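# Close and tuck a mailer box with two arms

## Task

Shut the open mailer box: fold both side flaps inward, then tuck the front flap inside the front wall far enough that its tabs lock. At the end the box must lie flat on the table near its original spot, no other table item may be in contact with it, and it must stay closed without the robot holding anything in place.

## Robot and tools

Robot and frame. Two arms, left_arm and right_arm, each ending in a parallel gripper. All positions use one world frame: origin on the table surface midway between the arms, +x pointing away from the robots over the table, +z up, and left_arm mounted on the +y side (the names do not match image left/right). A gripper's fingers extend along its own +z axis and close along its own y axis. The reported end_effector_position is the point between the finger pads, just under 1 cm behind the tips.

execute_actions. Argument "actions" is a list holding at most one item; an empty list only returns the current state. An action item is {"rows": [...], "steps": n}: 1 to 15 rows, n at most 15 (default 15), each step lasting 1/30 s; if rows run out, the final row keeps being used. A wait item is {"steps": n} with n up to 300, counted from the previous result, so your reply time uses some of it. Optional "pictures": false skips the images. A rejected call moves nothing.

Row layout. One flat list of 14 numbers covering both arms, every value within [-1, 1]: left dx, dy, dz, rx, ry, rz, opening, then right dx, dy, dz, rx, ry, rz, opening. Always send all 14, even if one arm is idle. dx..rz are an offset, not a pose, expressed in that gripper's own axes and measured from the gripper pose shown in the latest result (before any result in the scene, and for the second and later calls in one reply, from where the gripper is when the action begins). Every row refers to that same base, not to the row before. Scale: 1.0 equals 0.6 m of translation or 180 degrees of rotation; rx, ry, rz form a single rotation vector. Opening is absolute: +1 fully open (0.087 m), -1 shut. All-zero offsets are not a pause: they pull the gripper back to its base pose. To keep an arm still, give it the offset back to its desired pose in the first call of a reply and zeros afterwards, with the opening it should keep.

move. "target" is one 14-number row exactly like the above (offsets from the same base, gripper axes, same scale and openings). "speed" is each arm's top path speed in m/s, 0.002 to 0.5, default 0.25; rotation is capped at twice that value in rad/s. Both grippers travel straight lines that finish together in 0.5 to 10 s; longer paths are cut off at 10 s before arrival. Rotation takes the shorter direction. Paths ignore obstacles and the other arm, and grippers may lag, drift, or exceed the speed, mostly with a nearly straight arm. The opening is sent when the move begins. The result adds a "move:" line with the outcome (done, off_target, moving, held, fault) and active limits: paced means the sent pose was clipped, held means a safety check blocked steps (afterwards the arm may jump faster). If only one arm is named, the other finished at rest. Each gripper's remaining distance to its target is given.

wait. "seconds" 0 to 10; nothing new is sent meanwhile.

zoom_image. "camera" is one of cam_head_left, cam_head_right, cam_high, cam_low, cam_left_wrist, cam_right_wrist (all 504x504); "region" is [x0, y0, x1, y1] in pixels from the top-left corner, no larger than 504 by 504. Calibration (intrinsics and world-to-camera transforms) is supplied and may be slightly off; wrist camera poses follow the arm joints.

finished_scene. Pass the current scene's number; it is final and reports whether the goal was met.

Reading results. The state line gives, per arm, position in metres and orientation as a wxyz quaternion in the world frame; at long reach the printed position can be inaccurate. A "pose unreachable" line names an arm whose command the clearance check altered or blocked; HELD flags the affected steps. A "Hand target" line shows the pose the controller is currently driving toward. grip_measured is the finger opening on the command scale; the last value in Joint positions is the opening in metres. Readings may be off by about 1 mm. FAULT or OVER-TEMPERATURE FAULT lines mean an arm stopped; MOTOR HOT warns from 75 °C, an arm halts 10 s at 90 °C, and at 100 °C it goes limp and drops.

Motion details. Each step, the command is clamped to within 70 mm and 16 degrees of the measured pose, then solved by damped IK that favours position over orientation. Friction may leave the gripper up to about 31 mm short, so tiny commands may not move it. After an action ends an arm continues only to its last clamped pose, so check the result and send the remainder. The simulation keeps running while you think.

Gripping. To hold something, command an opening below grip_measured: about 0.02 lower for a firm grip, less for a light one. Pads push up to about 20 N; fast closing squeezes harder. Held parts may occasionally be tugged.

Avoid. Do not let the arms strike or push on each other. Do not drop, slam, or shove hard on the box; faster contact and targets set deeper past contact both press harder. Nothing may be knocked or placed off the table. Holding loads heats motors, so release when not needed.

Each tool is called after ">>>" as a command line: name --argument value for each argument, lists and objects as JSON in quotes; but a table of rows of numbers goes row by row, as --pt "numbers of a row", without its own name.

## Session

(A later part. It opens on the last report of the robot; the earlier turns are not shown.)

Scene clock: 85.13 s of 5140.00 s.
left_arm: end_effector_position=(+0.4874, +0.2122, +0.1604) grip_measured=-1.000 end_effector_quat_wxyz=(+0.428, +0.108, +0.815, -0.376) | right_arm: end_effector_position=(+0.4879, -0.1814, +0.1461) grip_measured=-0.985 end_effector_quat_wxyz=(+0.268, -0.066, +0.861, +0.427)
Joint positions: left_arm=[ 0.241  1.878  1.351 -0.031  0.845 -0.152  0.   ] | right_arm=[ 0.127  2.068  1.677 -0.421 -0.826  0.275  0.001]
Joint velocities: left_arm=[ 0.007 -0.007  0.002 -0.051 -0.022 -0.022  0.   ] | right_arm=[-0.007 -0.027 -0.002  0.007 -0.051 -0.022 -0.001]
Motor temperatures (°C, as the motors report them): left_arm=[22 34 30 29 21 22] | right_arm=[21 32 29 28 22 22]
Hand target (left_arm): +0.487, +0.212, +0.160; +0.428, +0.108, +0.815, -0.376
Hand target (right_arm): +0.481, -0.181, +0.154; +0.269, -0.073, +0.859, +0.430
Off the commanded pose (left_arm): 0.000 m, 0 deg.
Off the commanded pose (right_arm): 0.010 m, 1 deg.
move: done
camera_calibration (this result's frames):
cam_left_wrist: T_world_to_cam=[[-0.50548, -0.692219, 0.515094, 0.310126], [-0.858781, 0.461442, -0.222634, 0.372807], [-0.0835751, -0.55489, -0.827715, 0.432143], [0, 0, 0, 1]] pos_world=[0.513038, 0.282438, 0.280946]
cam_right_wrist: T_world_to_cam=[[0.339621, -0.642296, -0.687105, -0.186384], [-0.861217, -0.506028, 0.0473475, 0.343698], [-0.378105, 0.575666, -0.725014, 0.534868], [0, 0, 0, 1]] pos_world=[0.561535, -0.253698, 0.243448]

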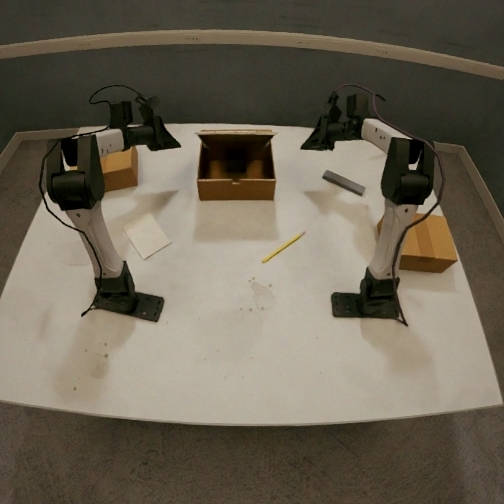

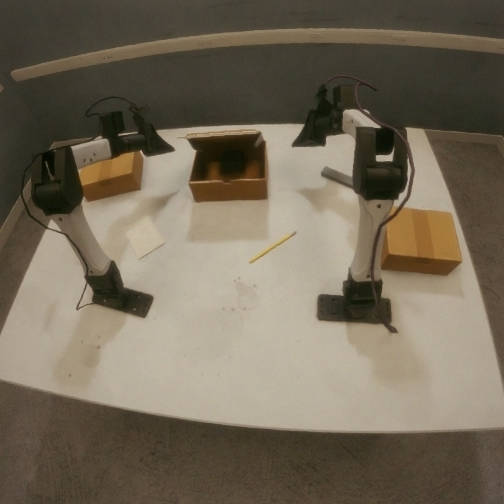

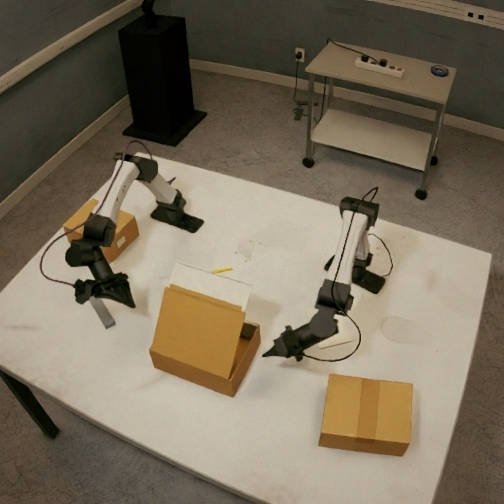

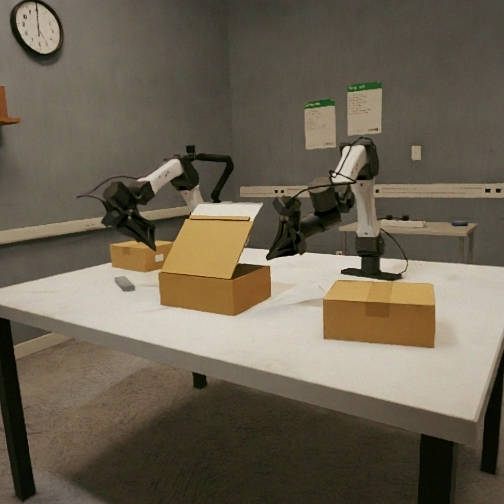

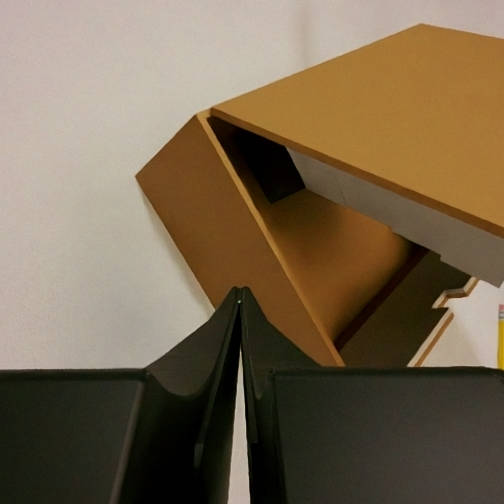

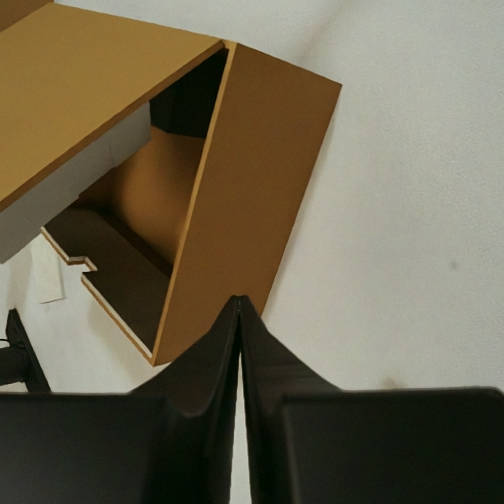

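>>> move --target '[-0.177,-0.125,-0.087,0,0,0,-1, 0.153,0.138,-0.128,0,0,0,-1]'

>>> move --target '[0.033,-0.162,0.165,0,0,0,-1, 0,0,0,0,0,0,-1]'

>>> move --target '[0.25,0.16,0.108,0,0,0,-1, 0,0,0,0,0,0,-1]' --speed 0.1

Scene clock: 91.07 s of 5140.00 s.
left_arm: end_effector_position=(+0.4833, +0.2117, +0.3054) grip_measured=-1.000 end_effector_quat_wxyz=(+0.439, +0.112, +0.809, -0.375) | right_arm: end_effector_position=(+0.3569, -0.1778, +0.1958) grip_measured=-0.985 end_effector_quat_wxyz=(+0.276, -0.073, +0.858, +0.428)
Joint positions: left_arm=[ 0.241  1.843  1.87  -0.557  0.846 -0.156  0.   ] | right_arm=[ 0.172  1.533  1.198 -0.427 -0.797  0.315  0.001]
Joint velocities: left_arm=[ 0.017 -0.027 -0.017  0.022 -0.022  0.007  0.   ] | right_arm=[-0.007  0.002 -0.007  0.037  0.022  0.022 -0.   ]
Motor temperatures (°C, as the motors report them): left_arm=[22 35 31 29 21 22] | right_arm=[21 33 29 27 22 22]
Hand target (left_arm): +0.484, +0.213, +0.301; +0.428, +0.108, +0.815, -0.376
Hand target (right_arm): +0.351, -0.177, +0.193; +0.268, -0.067, +0.861, +0.427
Off the commanded pose (left_arm): 0.005 m, 1 deg.
Off the commanded pose (right_arm): 0.006 m, 1 deg.
After step 90, 1.53 s passed at rest.
move: done
camera_calibration (this result's frames):
cam_left_wrist: T_world_to_cam=[[-0.517474, -0.692329, 0.502893, 0.242575], [-0.853468, 0.459992, -0.244947, 0.406369], [-0.0617428, -0.555957, -0.828915, 0.541626], [0, 0, 0, 1]] pos_world=[0.505791, 0.282136, 0.426512]
cam_right_wrist: T_world_to_cam=[[0.357116, -0.639872, -0.680464, -0.112604], [-0.859803, -0.509846, 0.0281969, 0.232932], [-0.364975, 0.574996, -0.732238, 0.515897], [0, 0, 0, 1]] pos_world=[0.428777, -0.249931, 0.294569]

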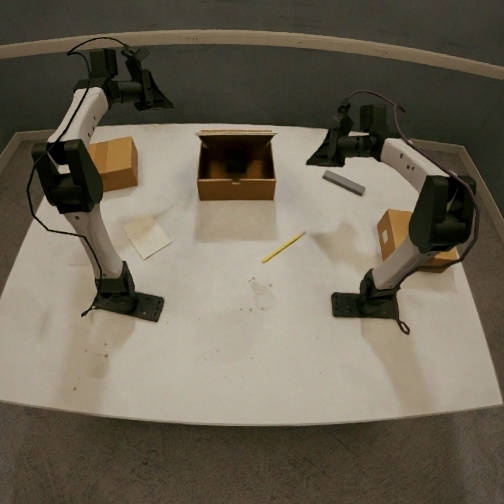

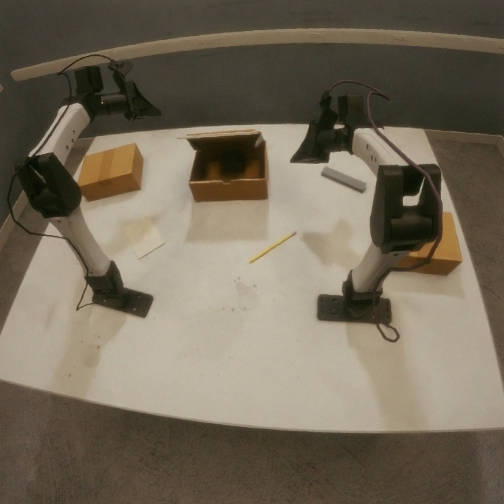

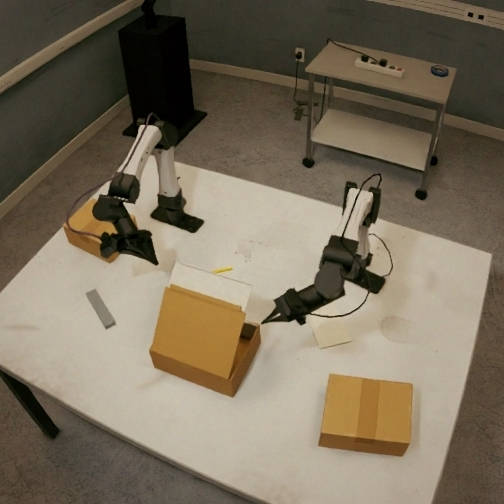

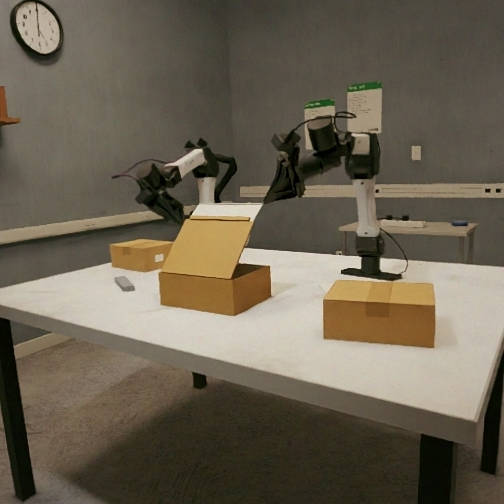

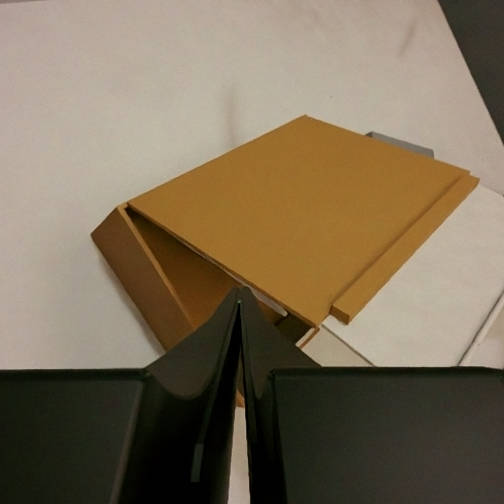

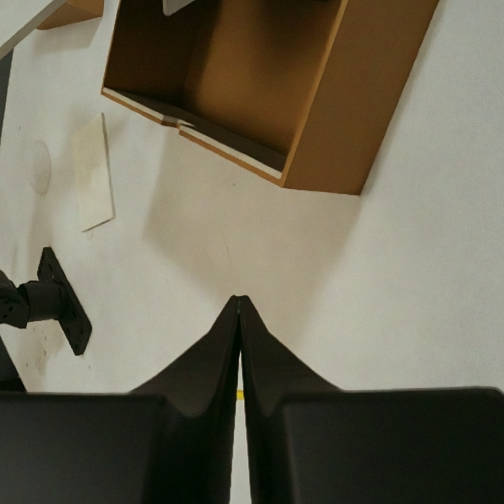

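Scene clock: 92.40 s of 5140.00 s.
left_arm: end_effector_position=(+0.4793, +0.0718, +0.3106) grip_measured=-1.000 end_effector_quat_wxyz=(+0.437, +0.116, +0.807, -0.380) | right_arm: end_effector_position=(+0.3569, -0.1778, +0.1958) grip_measured=-0.985 end_effector_quat_wxyz=(+0.276, -0.073, +0.858, +0.428)
Joint positions: left_arm=[-0.103  1.867  1.883 -0.412  0.551 -0.356  0.   ] | right_arm=[ 0.172  1.533  1.198 -0.427 -0.797  0.315  0.001]
Joint velocities: left_arm=[ 0.002 -0.002  0.012 -0.066  0.051 -0.007  0.   ] | right_arm=[-0.007  0.007 -0.002  0.037 -0.007  0.007 -0.   ]
Motor temperatures (°C, as the motors report them): left_arm=[22 35 31 29 21 22] | right_arm=[21 33 29 28 22 22]
Hand target (left_arm): +0.486, +0.072, +0.308; +0.438, +0.110, +0.808, -0.378
Hand target (right_arm): +0.357, -0.178, +0.196; +0.276, -0.073, +0.858, +0.428
Off the commanded pose (left_arm): 0.007 m, 1 deg.
Off the commanded pose (right_arm): 0.000 m, 0 deg.
move: done
camera_calibration (this result's frames):
cam_left_wrist: T_world_to_cam=[[-0.526901, -0.682526, 0.506492, 0.143691], [-0.847278, 0.468815, -0.249664, 0.466444], [-0.0670488, -0.560688, -0.825308, 0.469602], [0, 0, 0, 1]] pos_world=[0.502405, 0.142697, 0.431242]
cam_right_wrist: T_world_to_cam=[[0.357116, -0.639872, -0.680464, -0.112604], [-0.859803, -0.509846, 0.0281969, 0.232932], [-0.364975, 0.574996, -0.732238, 0.515897], [0, 0, 0, 1]] pos_world=[0.428777, -0.249931, 0.294569]

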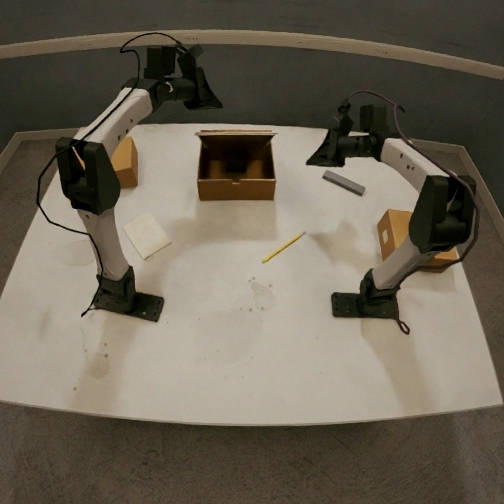

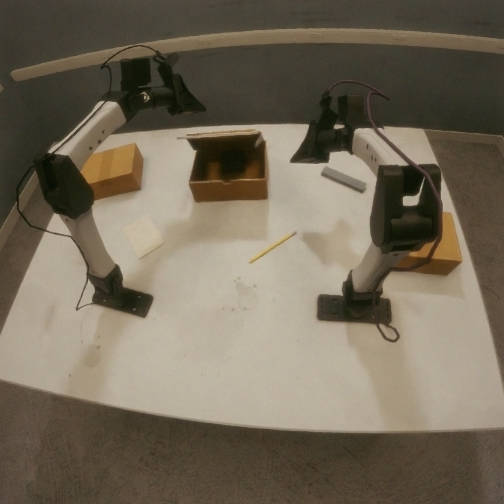

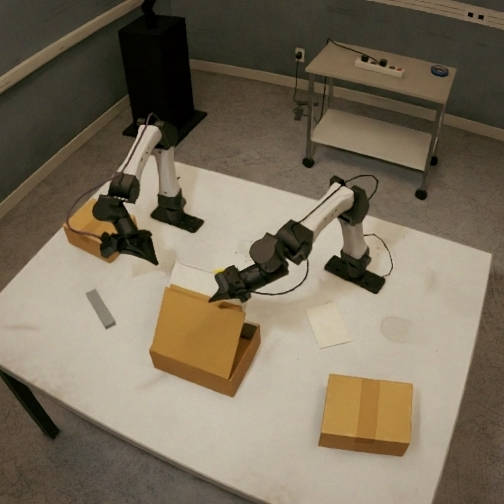

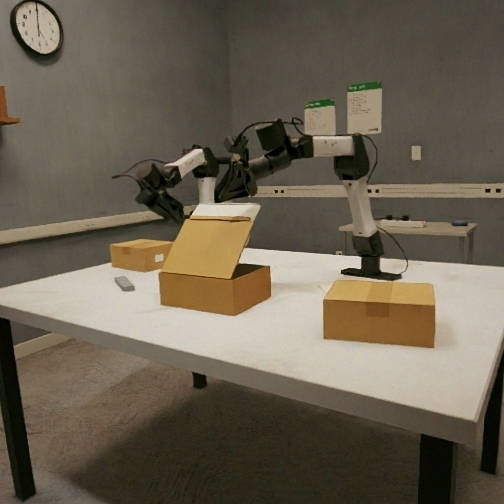

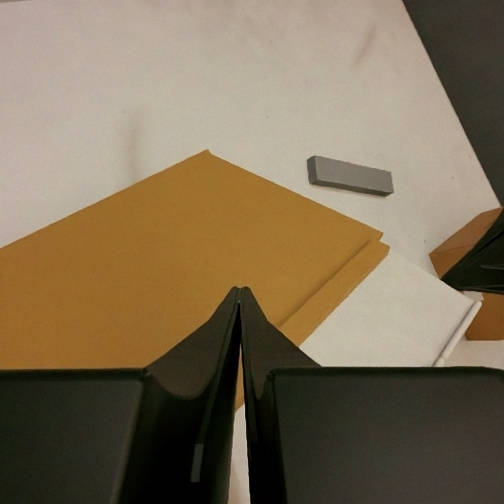

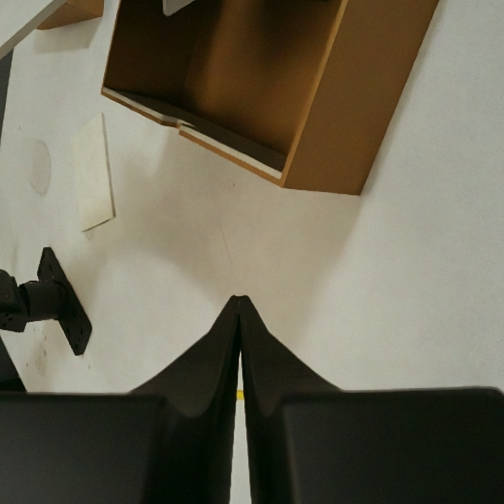

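Scene clock: 94.90 s of 5140.00 s.
left_arm: end_effector_position=(+0.4841, +0.0704, +0.1391) grip_measured=-1.000 end_effector_quat_wxyz=(+0.453, +0.121, +0.797, -0.382) | right_arm: end_effector_position=(+0.3569, -0.1778, +0.1958) grip_measured=-0.985 end_effector_quat_wxyz=(+0.276, -0.073, +0.858, +0.428)
Joint positions: left_arm=[-0.103  1.935  1.248  0.329  0.551 -0.356  0.   ] | right_arm=[ 0.172  1.533  1.198 -0.427 -0.797  0.315  0.001]
Joint velocities: left_arm=[-0.002  0.002  0.002 -0.037  0.007  0.007  0.   ] | right_arm=[ 0.012 -0.022 -0.002 -0.066  0.022 -0.007  0.   ]
Motor temperatures (°C, as the motors report them): left_arm=[22 35 31 29 21 22] | right_arm=[21 32 29 28 22 22]
Hand target (left_arm): +0.479, +0.068, +0.121; +0.437, +0.116, +0.807, -0.380
Hand target (right_arm): +0.357, -0.178, +0.196; +0.276, -0.073, +0.858, +0.428
Off the commanded pose (left_arm): 0.018 m, 2 deg.
Off the commanded pose (right_arm): 0.000 m, 0 deg.
move: off_target (left_arm)
camera_calibration (this result's frames):
cam_left_wrist: T_world_to_cam=[[-0.545468, -0.677376, 0.493586, 0.242599], [-0.837337, 0.466058, -0.285755, 0.428743], [-0.0364759, -0.569168, -0.821412, 0.312897], [0, 0, 0, 1]] pos_world=[0.502746, 0.142603, 0.259789]
cam_right_wrist: T_world_to_cam=[[0.357116, -0.639872, -0.680464, -0.112604], [-0.859803, -0.509846, 0.0281969, 0.232932], [-0.364975, 0.574996, -0.732238, 0.515897], [0, 0, 0, 1]] pos_world=[0.428777, -0.249931, 0.294569]

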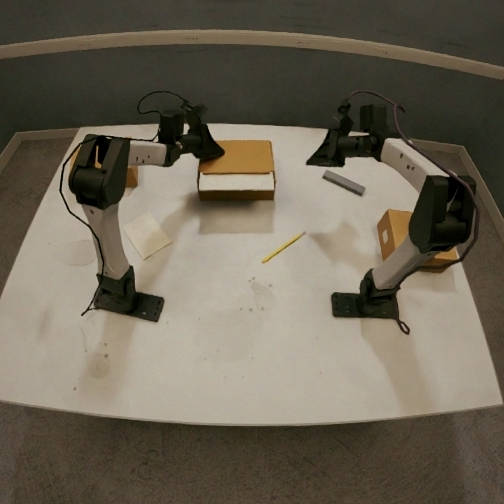

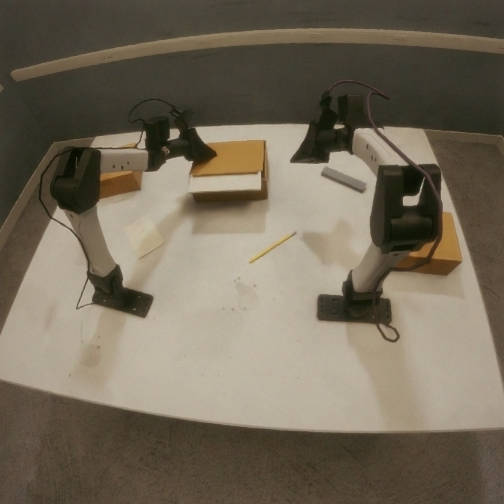

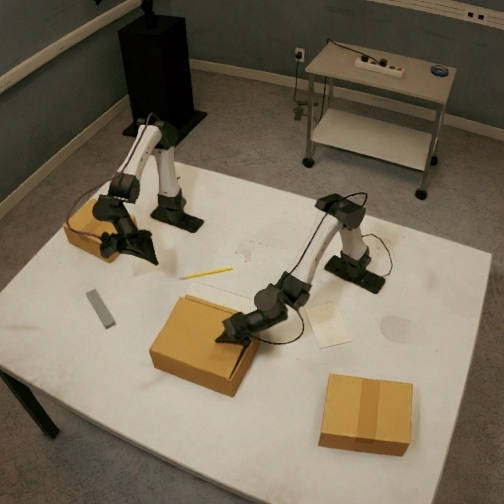

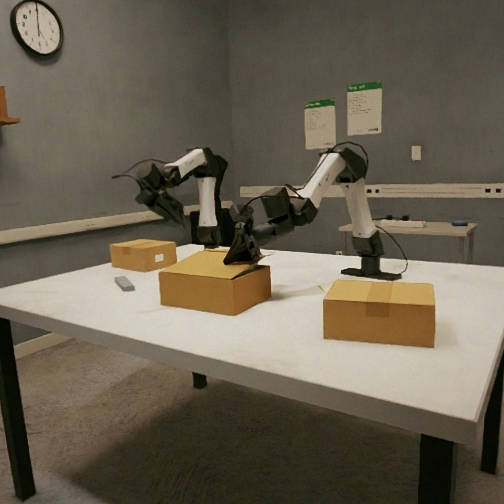

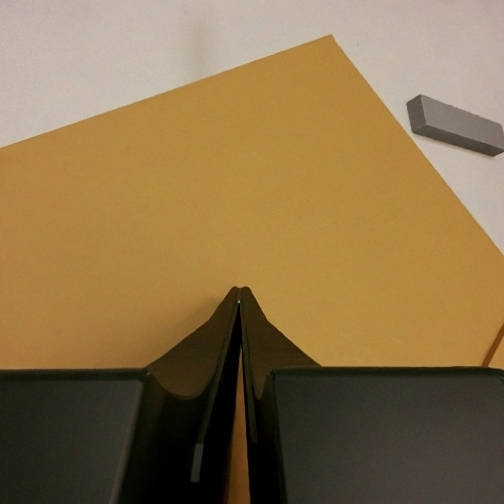

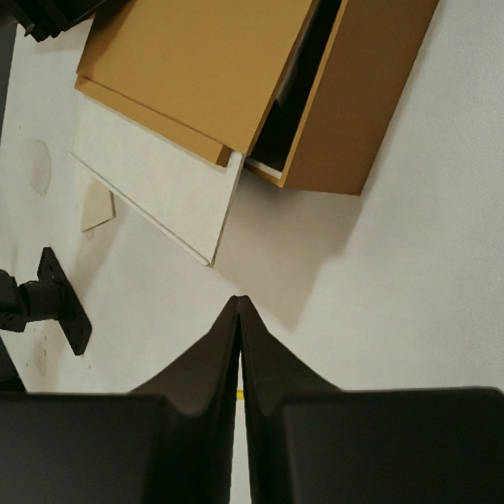

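>>> move --target '[0.03,0.02,0.012,0,0,0,-1, 0.023,0.165,0.23,0,0,0,-1]'

>>> move --target '[0.02,0.013,0.008,0,0,0,-1, 0.122,-0.152,0.095,0,0,0,-1]' --speed 0.08

Scene clock: 98.83 s of 5140.00 s.
left_arm: end_effector_position=(+0.4892, +0.0690, +0.1369) grip_measured=-1.000 end_effector_quat_wxyz=(+0.470, +0.126, +0.785, -0.384) | right_arm: end_effector_position=(+0.3588, -0.0142, +0.1830) grip_measured=-0.985 end_effector_quat_wxyz=(+0.262, -0.078, +0.865, +0.420)
Joint positions: left_arm=[-0.103  1.955  1.23   0.41   0.551 -0.356  0.   ] | right_arm=[ 0.618  1.756  1.369 -0.213 -0.45   0.634  0.001]
Joint velocities: left_arm=[-0.007 -0.022 -0.007  0.095  0.037  0.022  0.   ] | right_arm=[ 0.002  0.012 -0.002 -0.007  0.022 -0.051 -0.   ]
Motor temperatures (°C, as the motors report them): left_arm=[22 35 31 30 21 22] | right_arm=[21 32 29 28 22 22]
Hand target (left_arm): +0.484, +0.071, +0.117; +0.453, +0.121, +0.797, -0.382
Hand target (right_arm): +0.368, -0.010, +0.190; +0.275, -0.074, +0.859, +0.425
Off the commanded pose (left_arm): 0.021 m, 2 deg.
Off the commanded pose (right_arm): 0.012 m, 2 deg.
move: off_target (left_arm, right_arm)
camera_calibration (this result's frames):
cam_left_wrist: T_world_to_cam=[[-0.565656, -0.671776, 0.478278, 0.257079], [-0.824638, 0.462535, -0.325629, 0.432503], [-0.00247104, -0.5786, -0.815608, 0.293702], [0, 0, 0, 1]] pos_world=[0.502802, 0.142587, 0.257425]
cam_right_wrist: T_world_to_cam=[[0.351637, -0.650587, -0.673118, -0.0167864], [-0.850809, -0.522028, 0.0600907, 0.309148], [-0.390481, 0.551565, -0.737089, 0.422824], [0, 0, 0, 1]] pos_world=[0.434033, -0.0827521, 0.281783]

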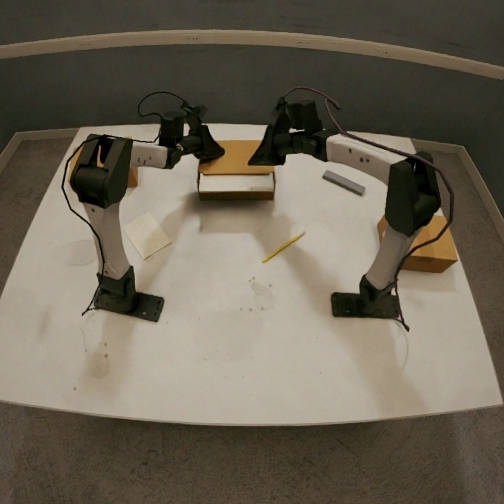

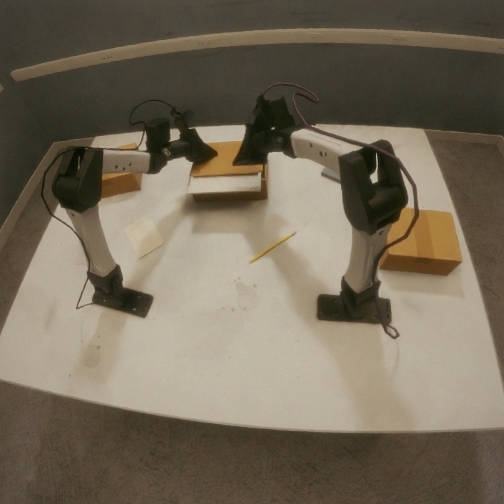

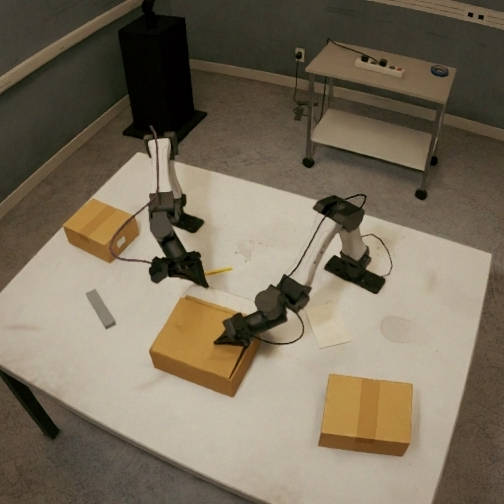

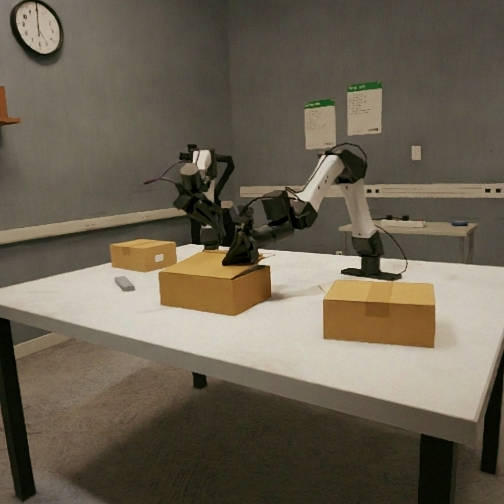

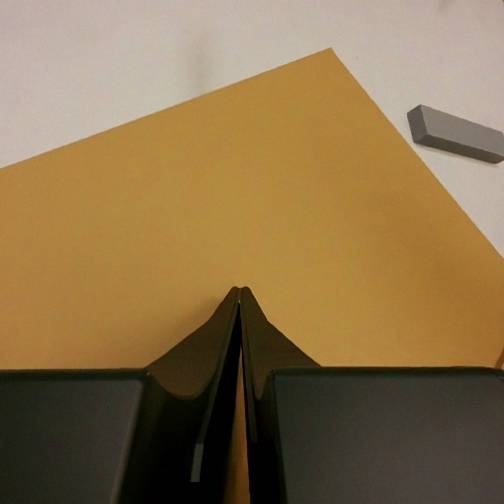

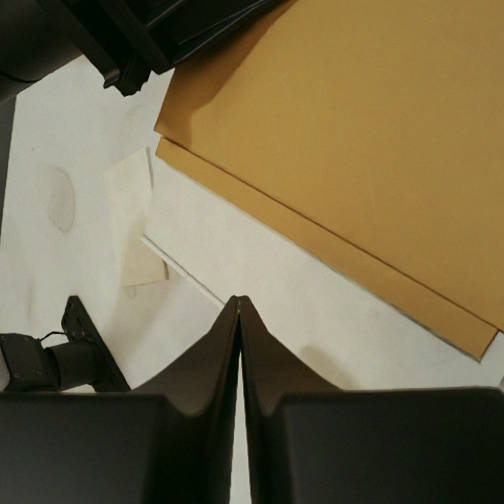

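Scene clock: 100.83 s of 5140.00 s.
left_arm: end_effector_position=(+0.4939, +0.0677, +0.1410) grip_measured=-1.000 end_effector_quat_wxyz=(+0.485, +0.131, +0.774, -0.385) | right_arm: end_effector_position=(+0.3540, -0.0136, +0.0958) grip_measured=-0.985 end_effector_quat_wxyz=(+0.288, -0.096, +0.839, +0.451)
Joint positions: left_arm=[-0.103  1.964  1.23   0.456  0.551 -0.356  0.   ] | right_arm=[ 0.612  1.848  1.033  0.309 -0.493  0.634  0.001]
Joint velocities: left_arm=[ 0.002  0.012  0.017 -0.066  0.022 -0.051  0.   ] | right_arm=[ 0.002 -0.002 -0.007 -0.007 -0.007 -0.051  0.   ]
Motor temperatures (°C, as the motors report them): left_arm=[22 35 31 30 21 22] | right_arm=[21 32 29 28 22 22]
Hand target (left_arm): +0.490, +0.069, +0.122; +0.470, +0.126, +0.785, -0.384
Hand target (right_arm): +0.348, -0.023, +0.056; +0.262, -0.079, +0.865, +0.420
Off the commanded pose (left_arm): 0.020 m, 2 deg.
Off the commanded pose (right_arm): 0.043 m, 6 deg.
move: off_target (left_arm, right_arm)
camera_calibration (this result's frames):
cam_left_wrist: T_world_to_cam=[[-0.582465, -0.667114, 0.464428, 0.266833], [-0.812424, 0.459147, -0.359377, 0.437319], [0.0265039, -0.586637, -0.809416, 0.281692], [0, 0, 0, 1]] pos_world=[0.503243, 0.142465, 0.261244]
cam_right_wrist: T_world_to_cam=[[0.416717, -0.591073, -0.690637, -0.0939532], [-0.83566, -0.548123, -0.0351174, 0.314029], [-0.357797, 0.591772, -0.722349, 0.343916], [0, 0, 0, 1]] pos_world=[0.424625, -0.0869267, 0.194568]

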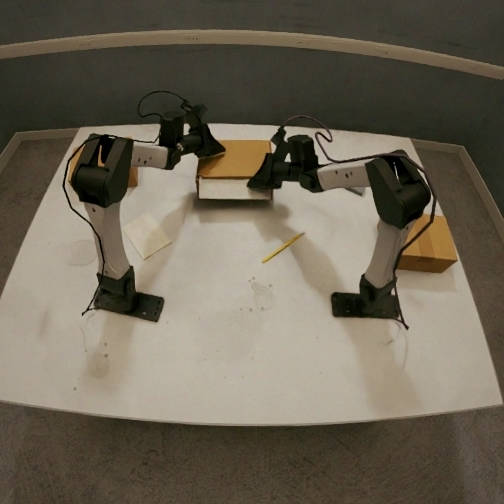

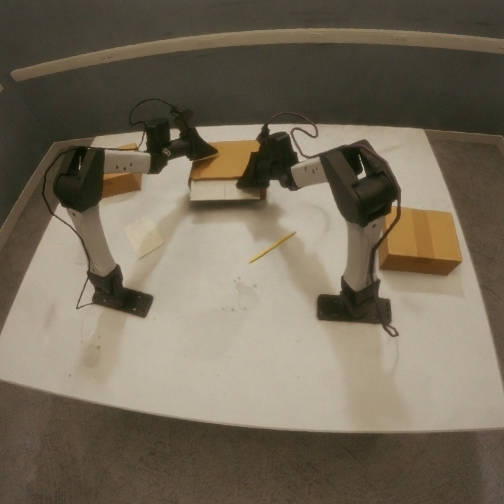

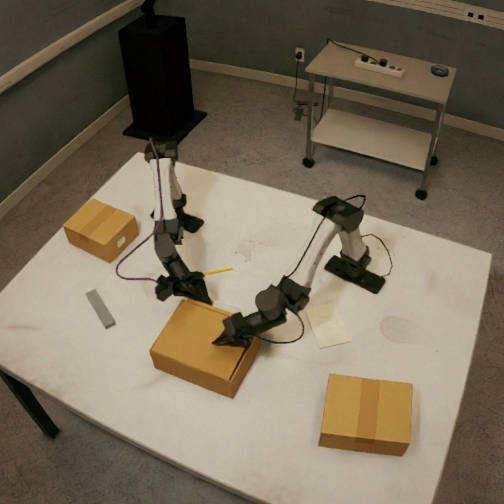

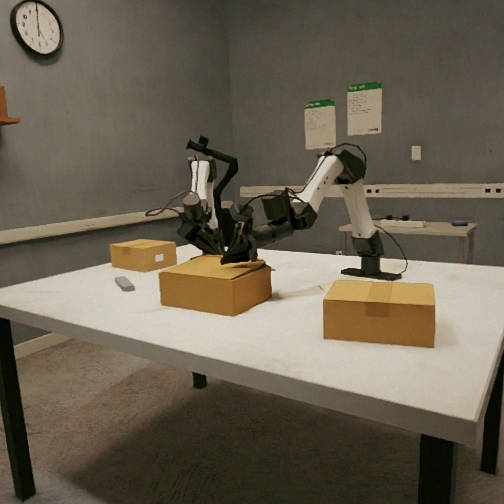

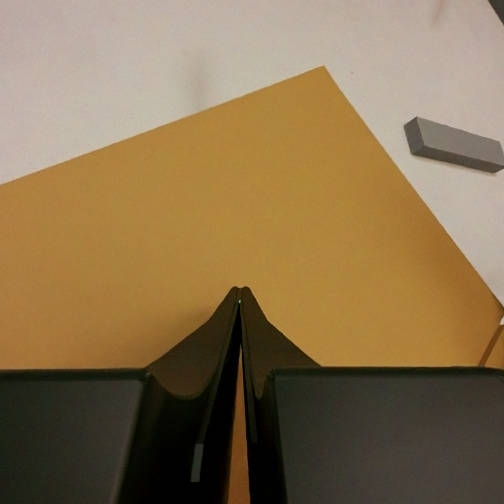

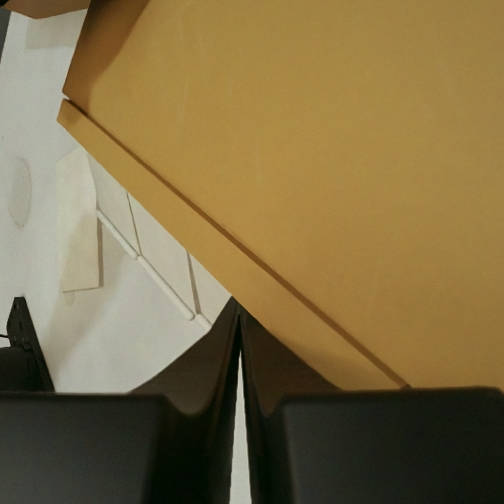

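>>> move --target '[-0.057,-0.04,-0.028,0,0,0,-1, -0.069,0.015,0,0,0,0,-1]' --speed 0.05

Scene clock: 106.23 s of 5140.00 s.
left_arm: end_effector_position=(+0.4876, +0.0695, +0.1854) grip_measured=-1.000 end_effector_quat_wxyz=(+0.492, +0.133, +0.769, -0.386) | right_arm: end_effector_position=(+0.3608, -0.0115, +0.1233) grip_measured=-0.985 end_effector_quat_wxyz=(+0.256, -0.101, +0.843, +0.462)
Joint positions: left_arm=[-0.103  1.872  1.278  0.337  0.551 -0.356  0.   ] | right_arm=[ 0.587  1.848  1.175  0.121 -0.568  0.626  0.001]
Joint velocities: left_arm=[ 0.007 -0.017 -0.012  0.022  0.022 -0.022  0.   ] | right_arm=[-0.017 -0.002 -0.002  0.066 -0.11  -0.066  0.   ]
Motor temperatures (°C, as the motors report them): left_arm=[22 36 31 30 21 22] | right_arm=[21 31 29 28 22 22]
Hand target (left_arm): +0.487, +0.070, +0.186; +0.485, +0.131, +0.774, -0.385
Hand target (right_arm): +0.383, -0.014, +0.126; +0.287, -0.095, +0.839, +0.451
Off the commanded pose (left_arm): 0.002 m, 1 deg.
Off the commanded pose (right_arm): 0.023 m, 4 deg.
After step 90, 1.20 s passed at rest.
move: off_target (right_arm)
camera_calibration (this result's frames):
cam_left_wrist: T_world_to_cam=[[-0.591437, -0.664625, 0.456591, 0.249388], [-0.805244, 0.457156, -0.377611, 0.447383], [0.0422365, -0.591001, -0.805565, 0.310709], [0, 0, 0, 1]] pos_world=[0.494626, 0.144855, 0.305364]
cam_right_wrist: T_world_to_cam=[[0.404725, -0.569616, -0.715357, -0.0689245], [-0.812086, -0.583515, 0.00518335, 0.307928], [-0.420374, 0.578834, -0.69874, 0.384575], [0, 0, 0, 1]] pos_world=[0.439624, -0.0821848, 0.217816]

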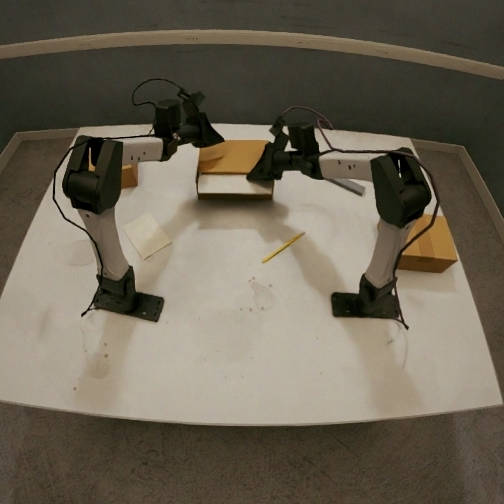

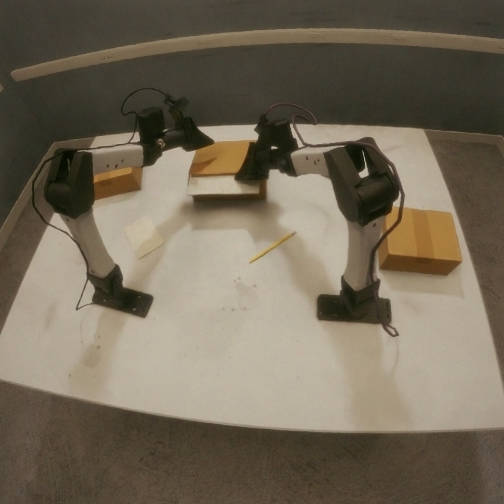

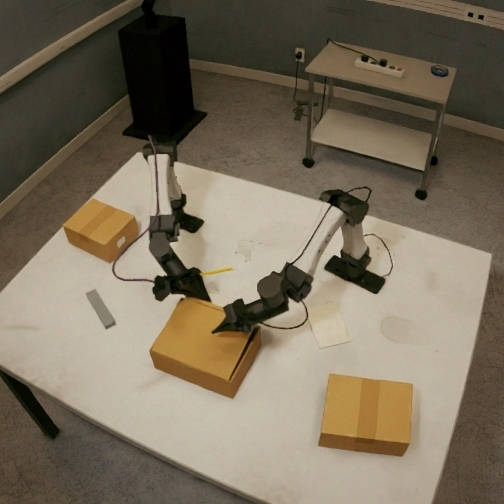

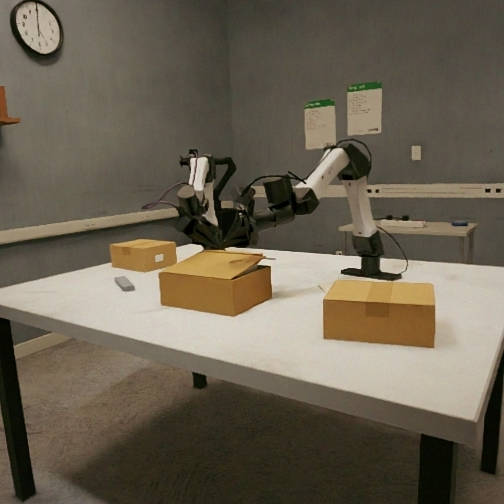

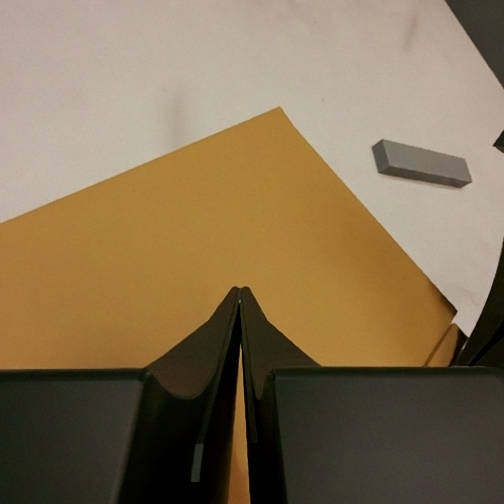

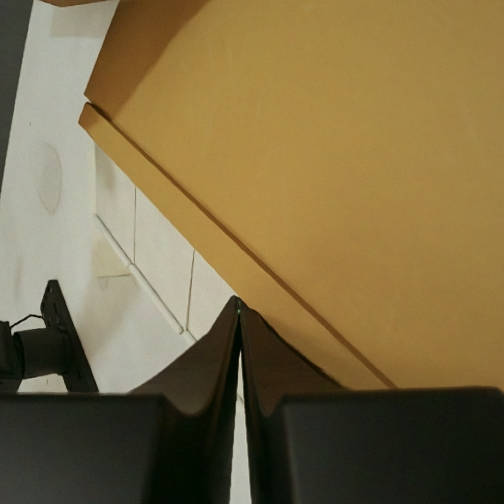

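>>> move --target '[-0.137,0.102,-0.227,0,0,0,-1, 0.109,0.052,-0.056,0,0,0,-1]' --speed 0.12

>>> move --target '[0.12,0.085,0.06,0,0,0,-1, 0,0,0,0,0,-0.5,-1]'

Scene clock: 116.77 s of 5140.00 s.
left_arm: end_effector_position=(+0.4745, +0.2223, +0.2530) grip_measured=-1.000 end_effector_quat_wxyz=(+0.496, +0.136, +0.768, -0.382) | right_arm: end_effector_position=(+0.2838, -0.0178, +0.1196) grip_measured=-0.985 end_effector_quat_wxyz=(+0.246, -0.102, +0.849, +0.456)
Joint positions: left_arm=[ 0.282  1.721  1.396 -0.038  0.913 -0.189  0.   ] | right_arm=[ 0.694  1.621  0.901  0.171 -0.479  0.682  0.001]
Joint velocities: left_arm=[-0.012 -0.012 -0.007  0.051  0.022  0.037  0.   ] | right_arm=[ 0.002 -0.007  0.002  0.007  0.007  0.022  0.001]
Motor temperatures (°C, as the motors report them): left_arm=[22 37 32 30 21 22] | right_arm=[21 31 30 29 22 22]
Hand target (left_arm): +0.473, +0.223, +0.256; +0.493, +0.136, +0.770, -0.382
Hand target (right_arm): +0.281, -0.017, +0.126; +0.256, -0.101, +0.843, +0.462
Off the commanded pose (left_arm): 0.004 m, 1 deg.
Off the commanded pose (right_arm): 0.007 m, 1 deg.
After step 90, 5.50 s passed at rest.
move: done
camera_calibration (this result's frames):
cam_left_wrist: T_world_to_cam=[[-0.593599, -0.670075, 0.44569, 0.317339], [-0.803111, 0.457795, -0.381361, 0.392256], [0.0515055, -0.584314, -0.809892, 0.451302], [0, 0, 0, 1]] pos_world=[0.480153, 0.29677, 0.373662]
cam_right_wrist: T_world_to_cam=[[0.396328, -0.580056, -0.711659, -0.0422682], [-0.807819, -0.58867, 0.0299307, 0.237446], [-0.436294, 0.563029, -0.701887, 0.357806], [0, 0, 0, 1]] pos_world=[0.364674, -0.0861958, 0.213952]

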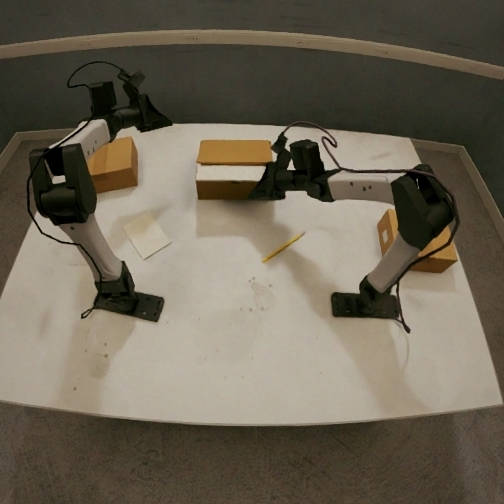

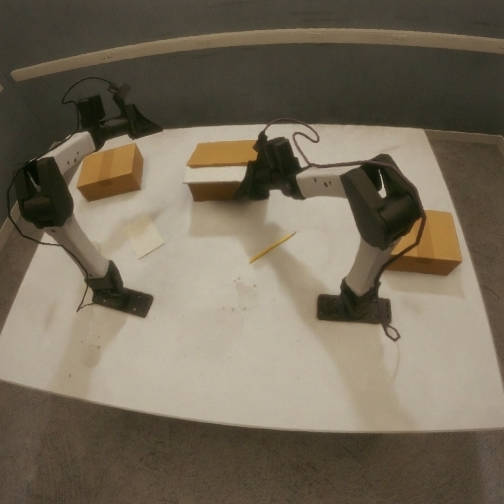

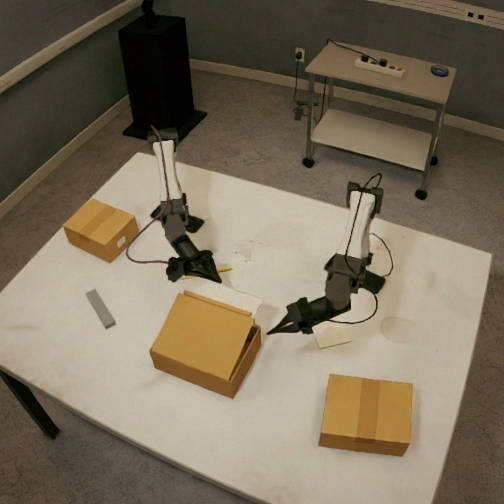

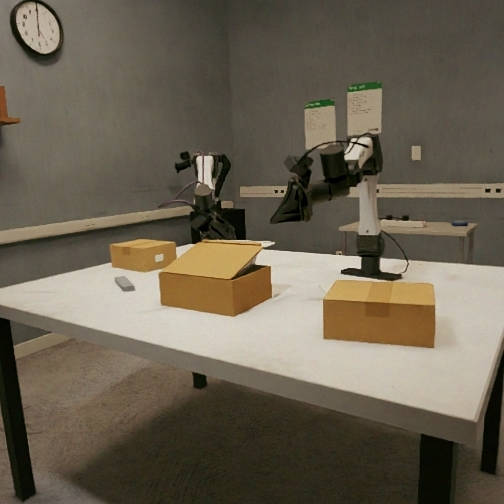

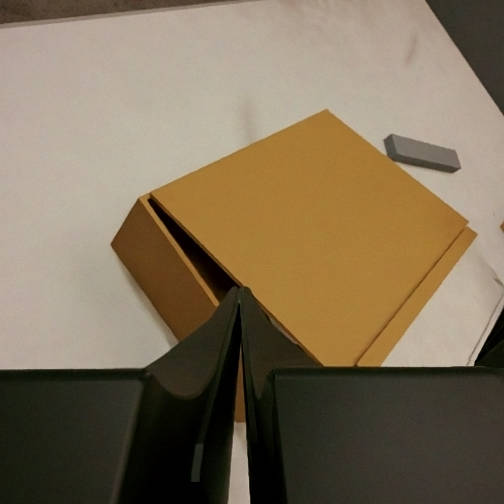

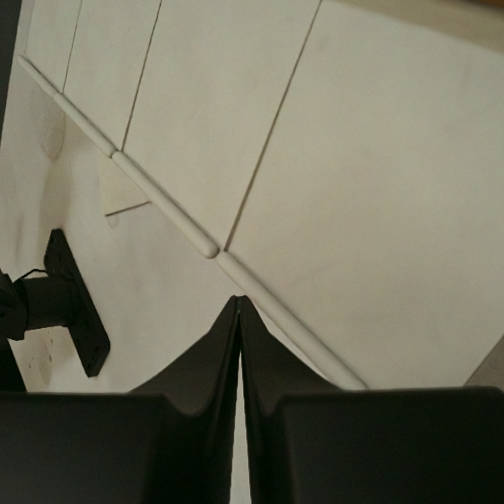

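Scene clock: 120.50 s of 5140.00 s.
left_arm: end_effector_position=(+0.4960, +0.2228, +0.1763) grip_measured=-1.000 end_effector_quat_wxyz=(+0.511, +0.144, +0.759, -0.376) | right_arm: end_effector_position=(+0.2863, -0.0182, +0.1110) grip_measured=-0.985 end_effector_quat_wxyz=(-0.481, +0.673, -0.540, -0.154)
Joint positions: left_arm=[ 0.277  1.857  1.226  0.31   0.905 -0.192  0.   ] | right_arm=[ 0.86   1.551  0.851  0.154 -0.336 -0.783  0.001]
Joint velocities: left_arm=[-0.002  0.002 -0.007  0.066  0.007 -0.022  0.   ] | right_arm=[ 0.007  0.002 -0.002  0.007 -0.022 -0.022 -0.001]
Motor temperatures (°C, as the motors report them): left_arm=[22 36 32 30 21 22] | right_arm=[21 31 30 29 22 22]
Hand target (left_arm): +0.493, +0.218, +0.159; +0.496, +0.136, +0.768, -0.382
Hand target (right_arm): +0.285, -0.018, +0.119; -0.496, +0.673, -0.528, -0.148
Off the commanded pose (left_arm): 0.017 m, 2 deg.
Off the commanded pose (right_arm): 0.009 m, 2 deg.
move: off_target (left_arm)
camera_calibration (this result's frames):
cam_left_wrist: T_world_to_cam=[[-0.608899, -0.673891, 0.418466, 0.377813], [-0.788727, 0.458088, -0.409958, 0.377862], [0.0845726, -0.579678, -0.810445, 0.370966], [0, 0, 0, 1]] pos_world=[0.496706, 0.296552, 0.297453]
cam_right_wrist: T_world_to_cam=[[0.866337, -0.0597015, 0.49588, -0.308691], [-0.00956423, -0.994631, -0.103039, 0.0183673], [0.499369, 0.0845241, -0.862257, 0.0942996], [0, 0, 0, 1]] pos_world=[0.220516, -0.00813122, 0.236277]

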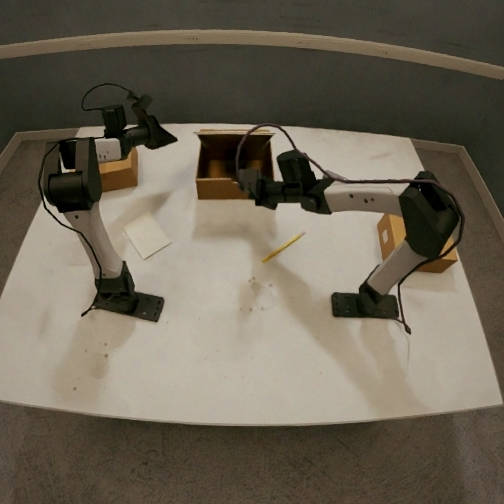

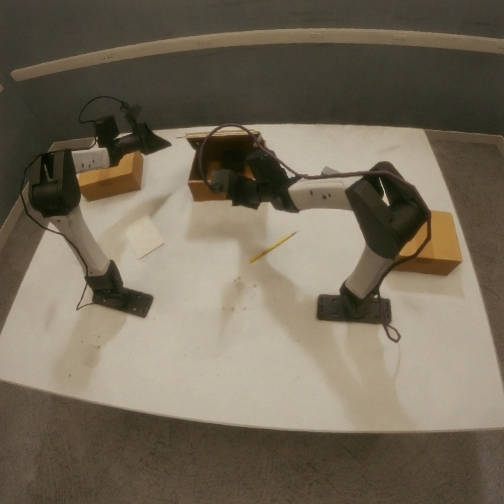

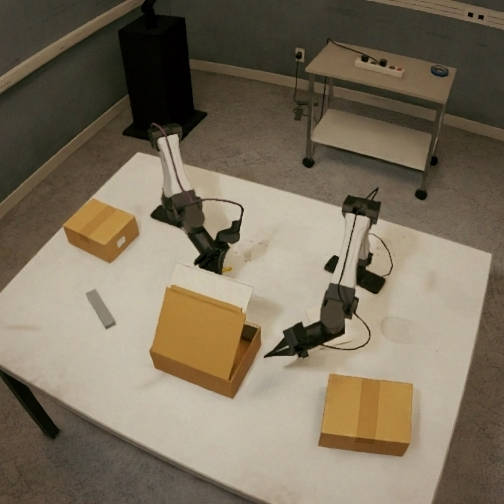

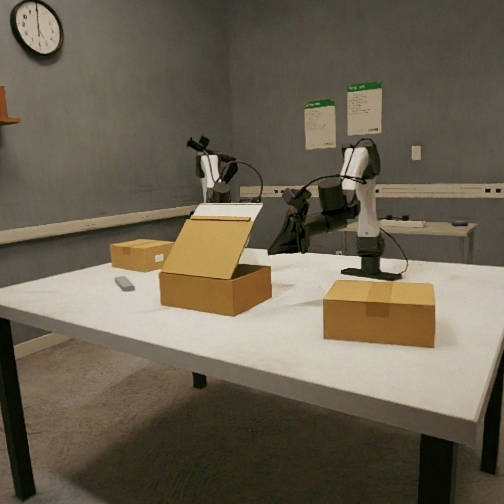

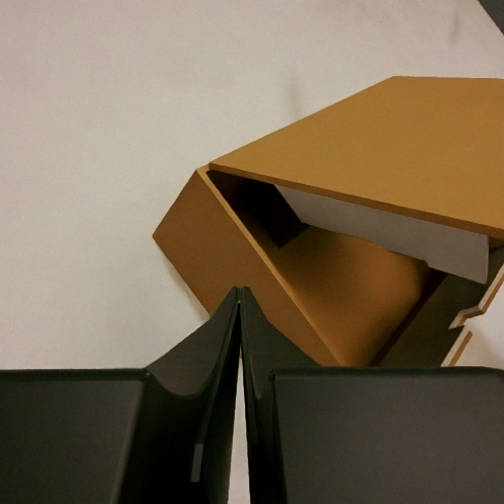

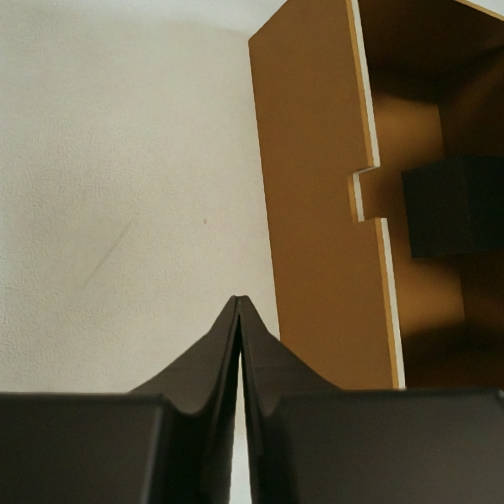

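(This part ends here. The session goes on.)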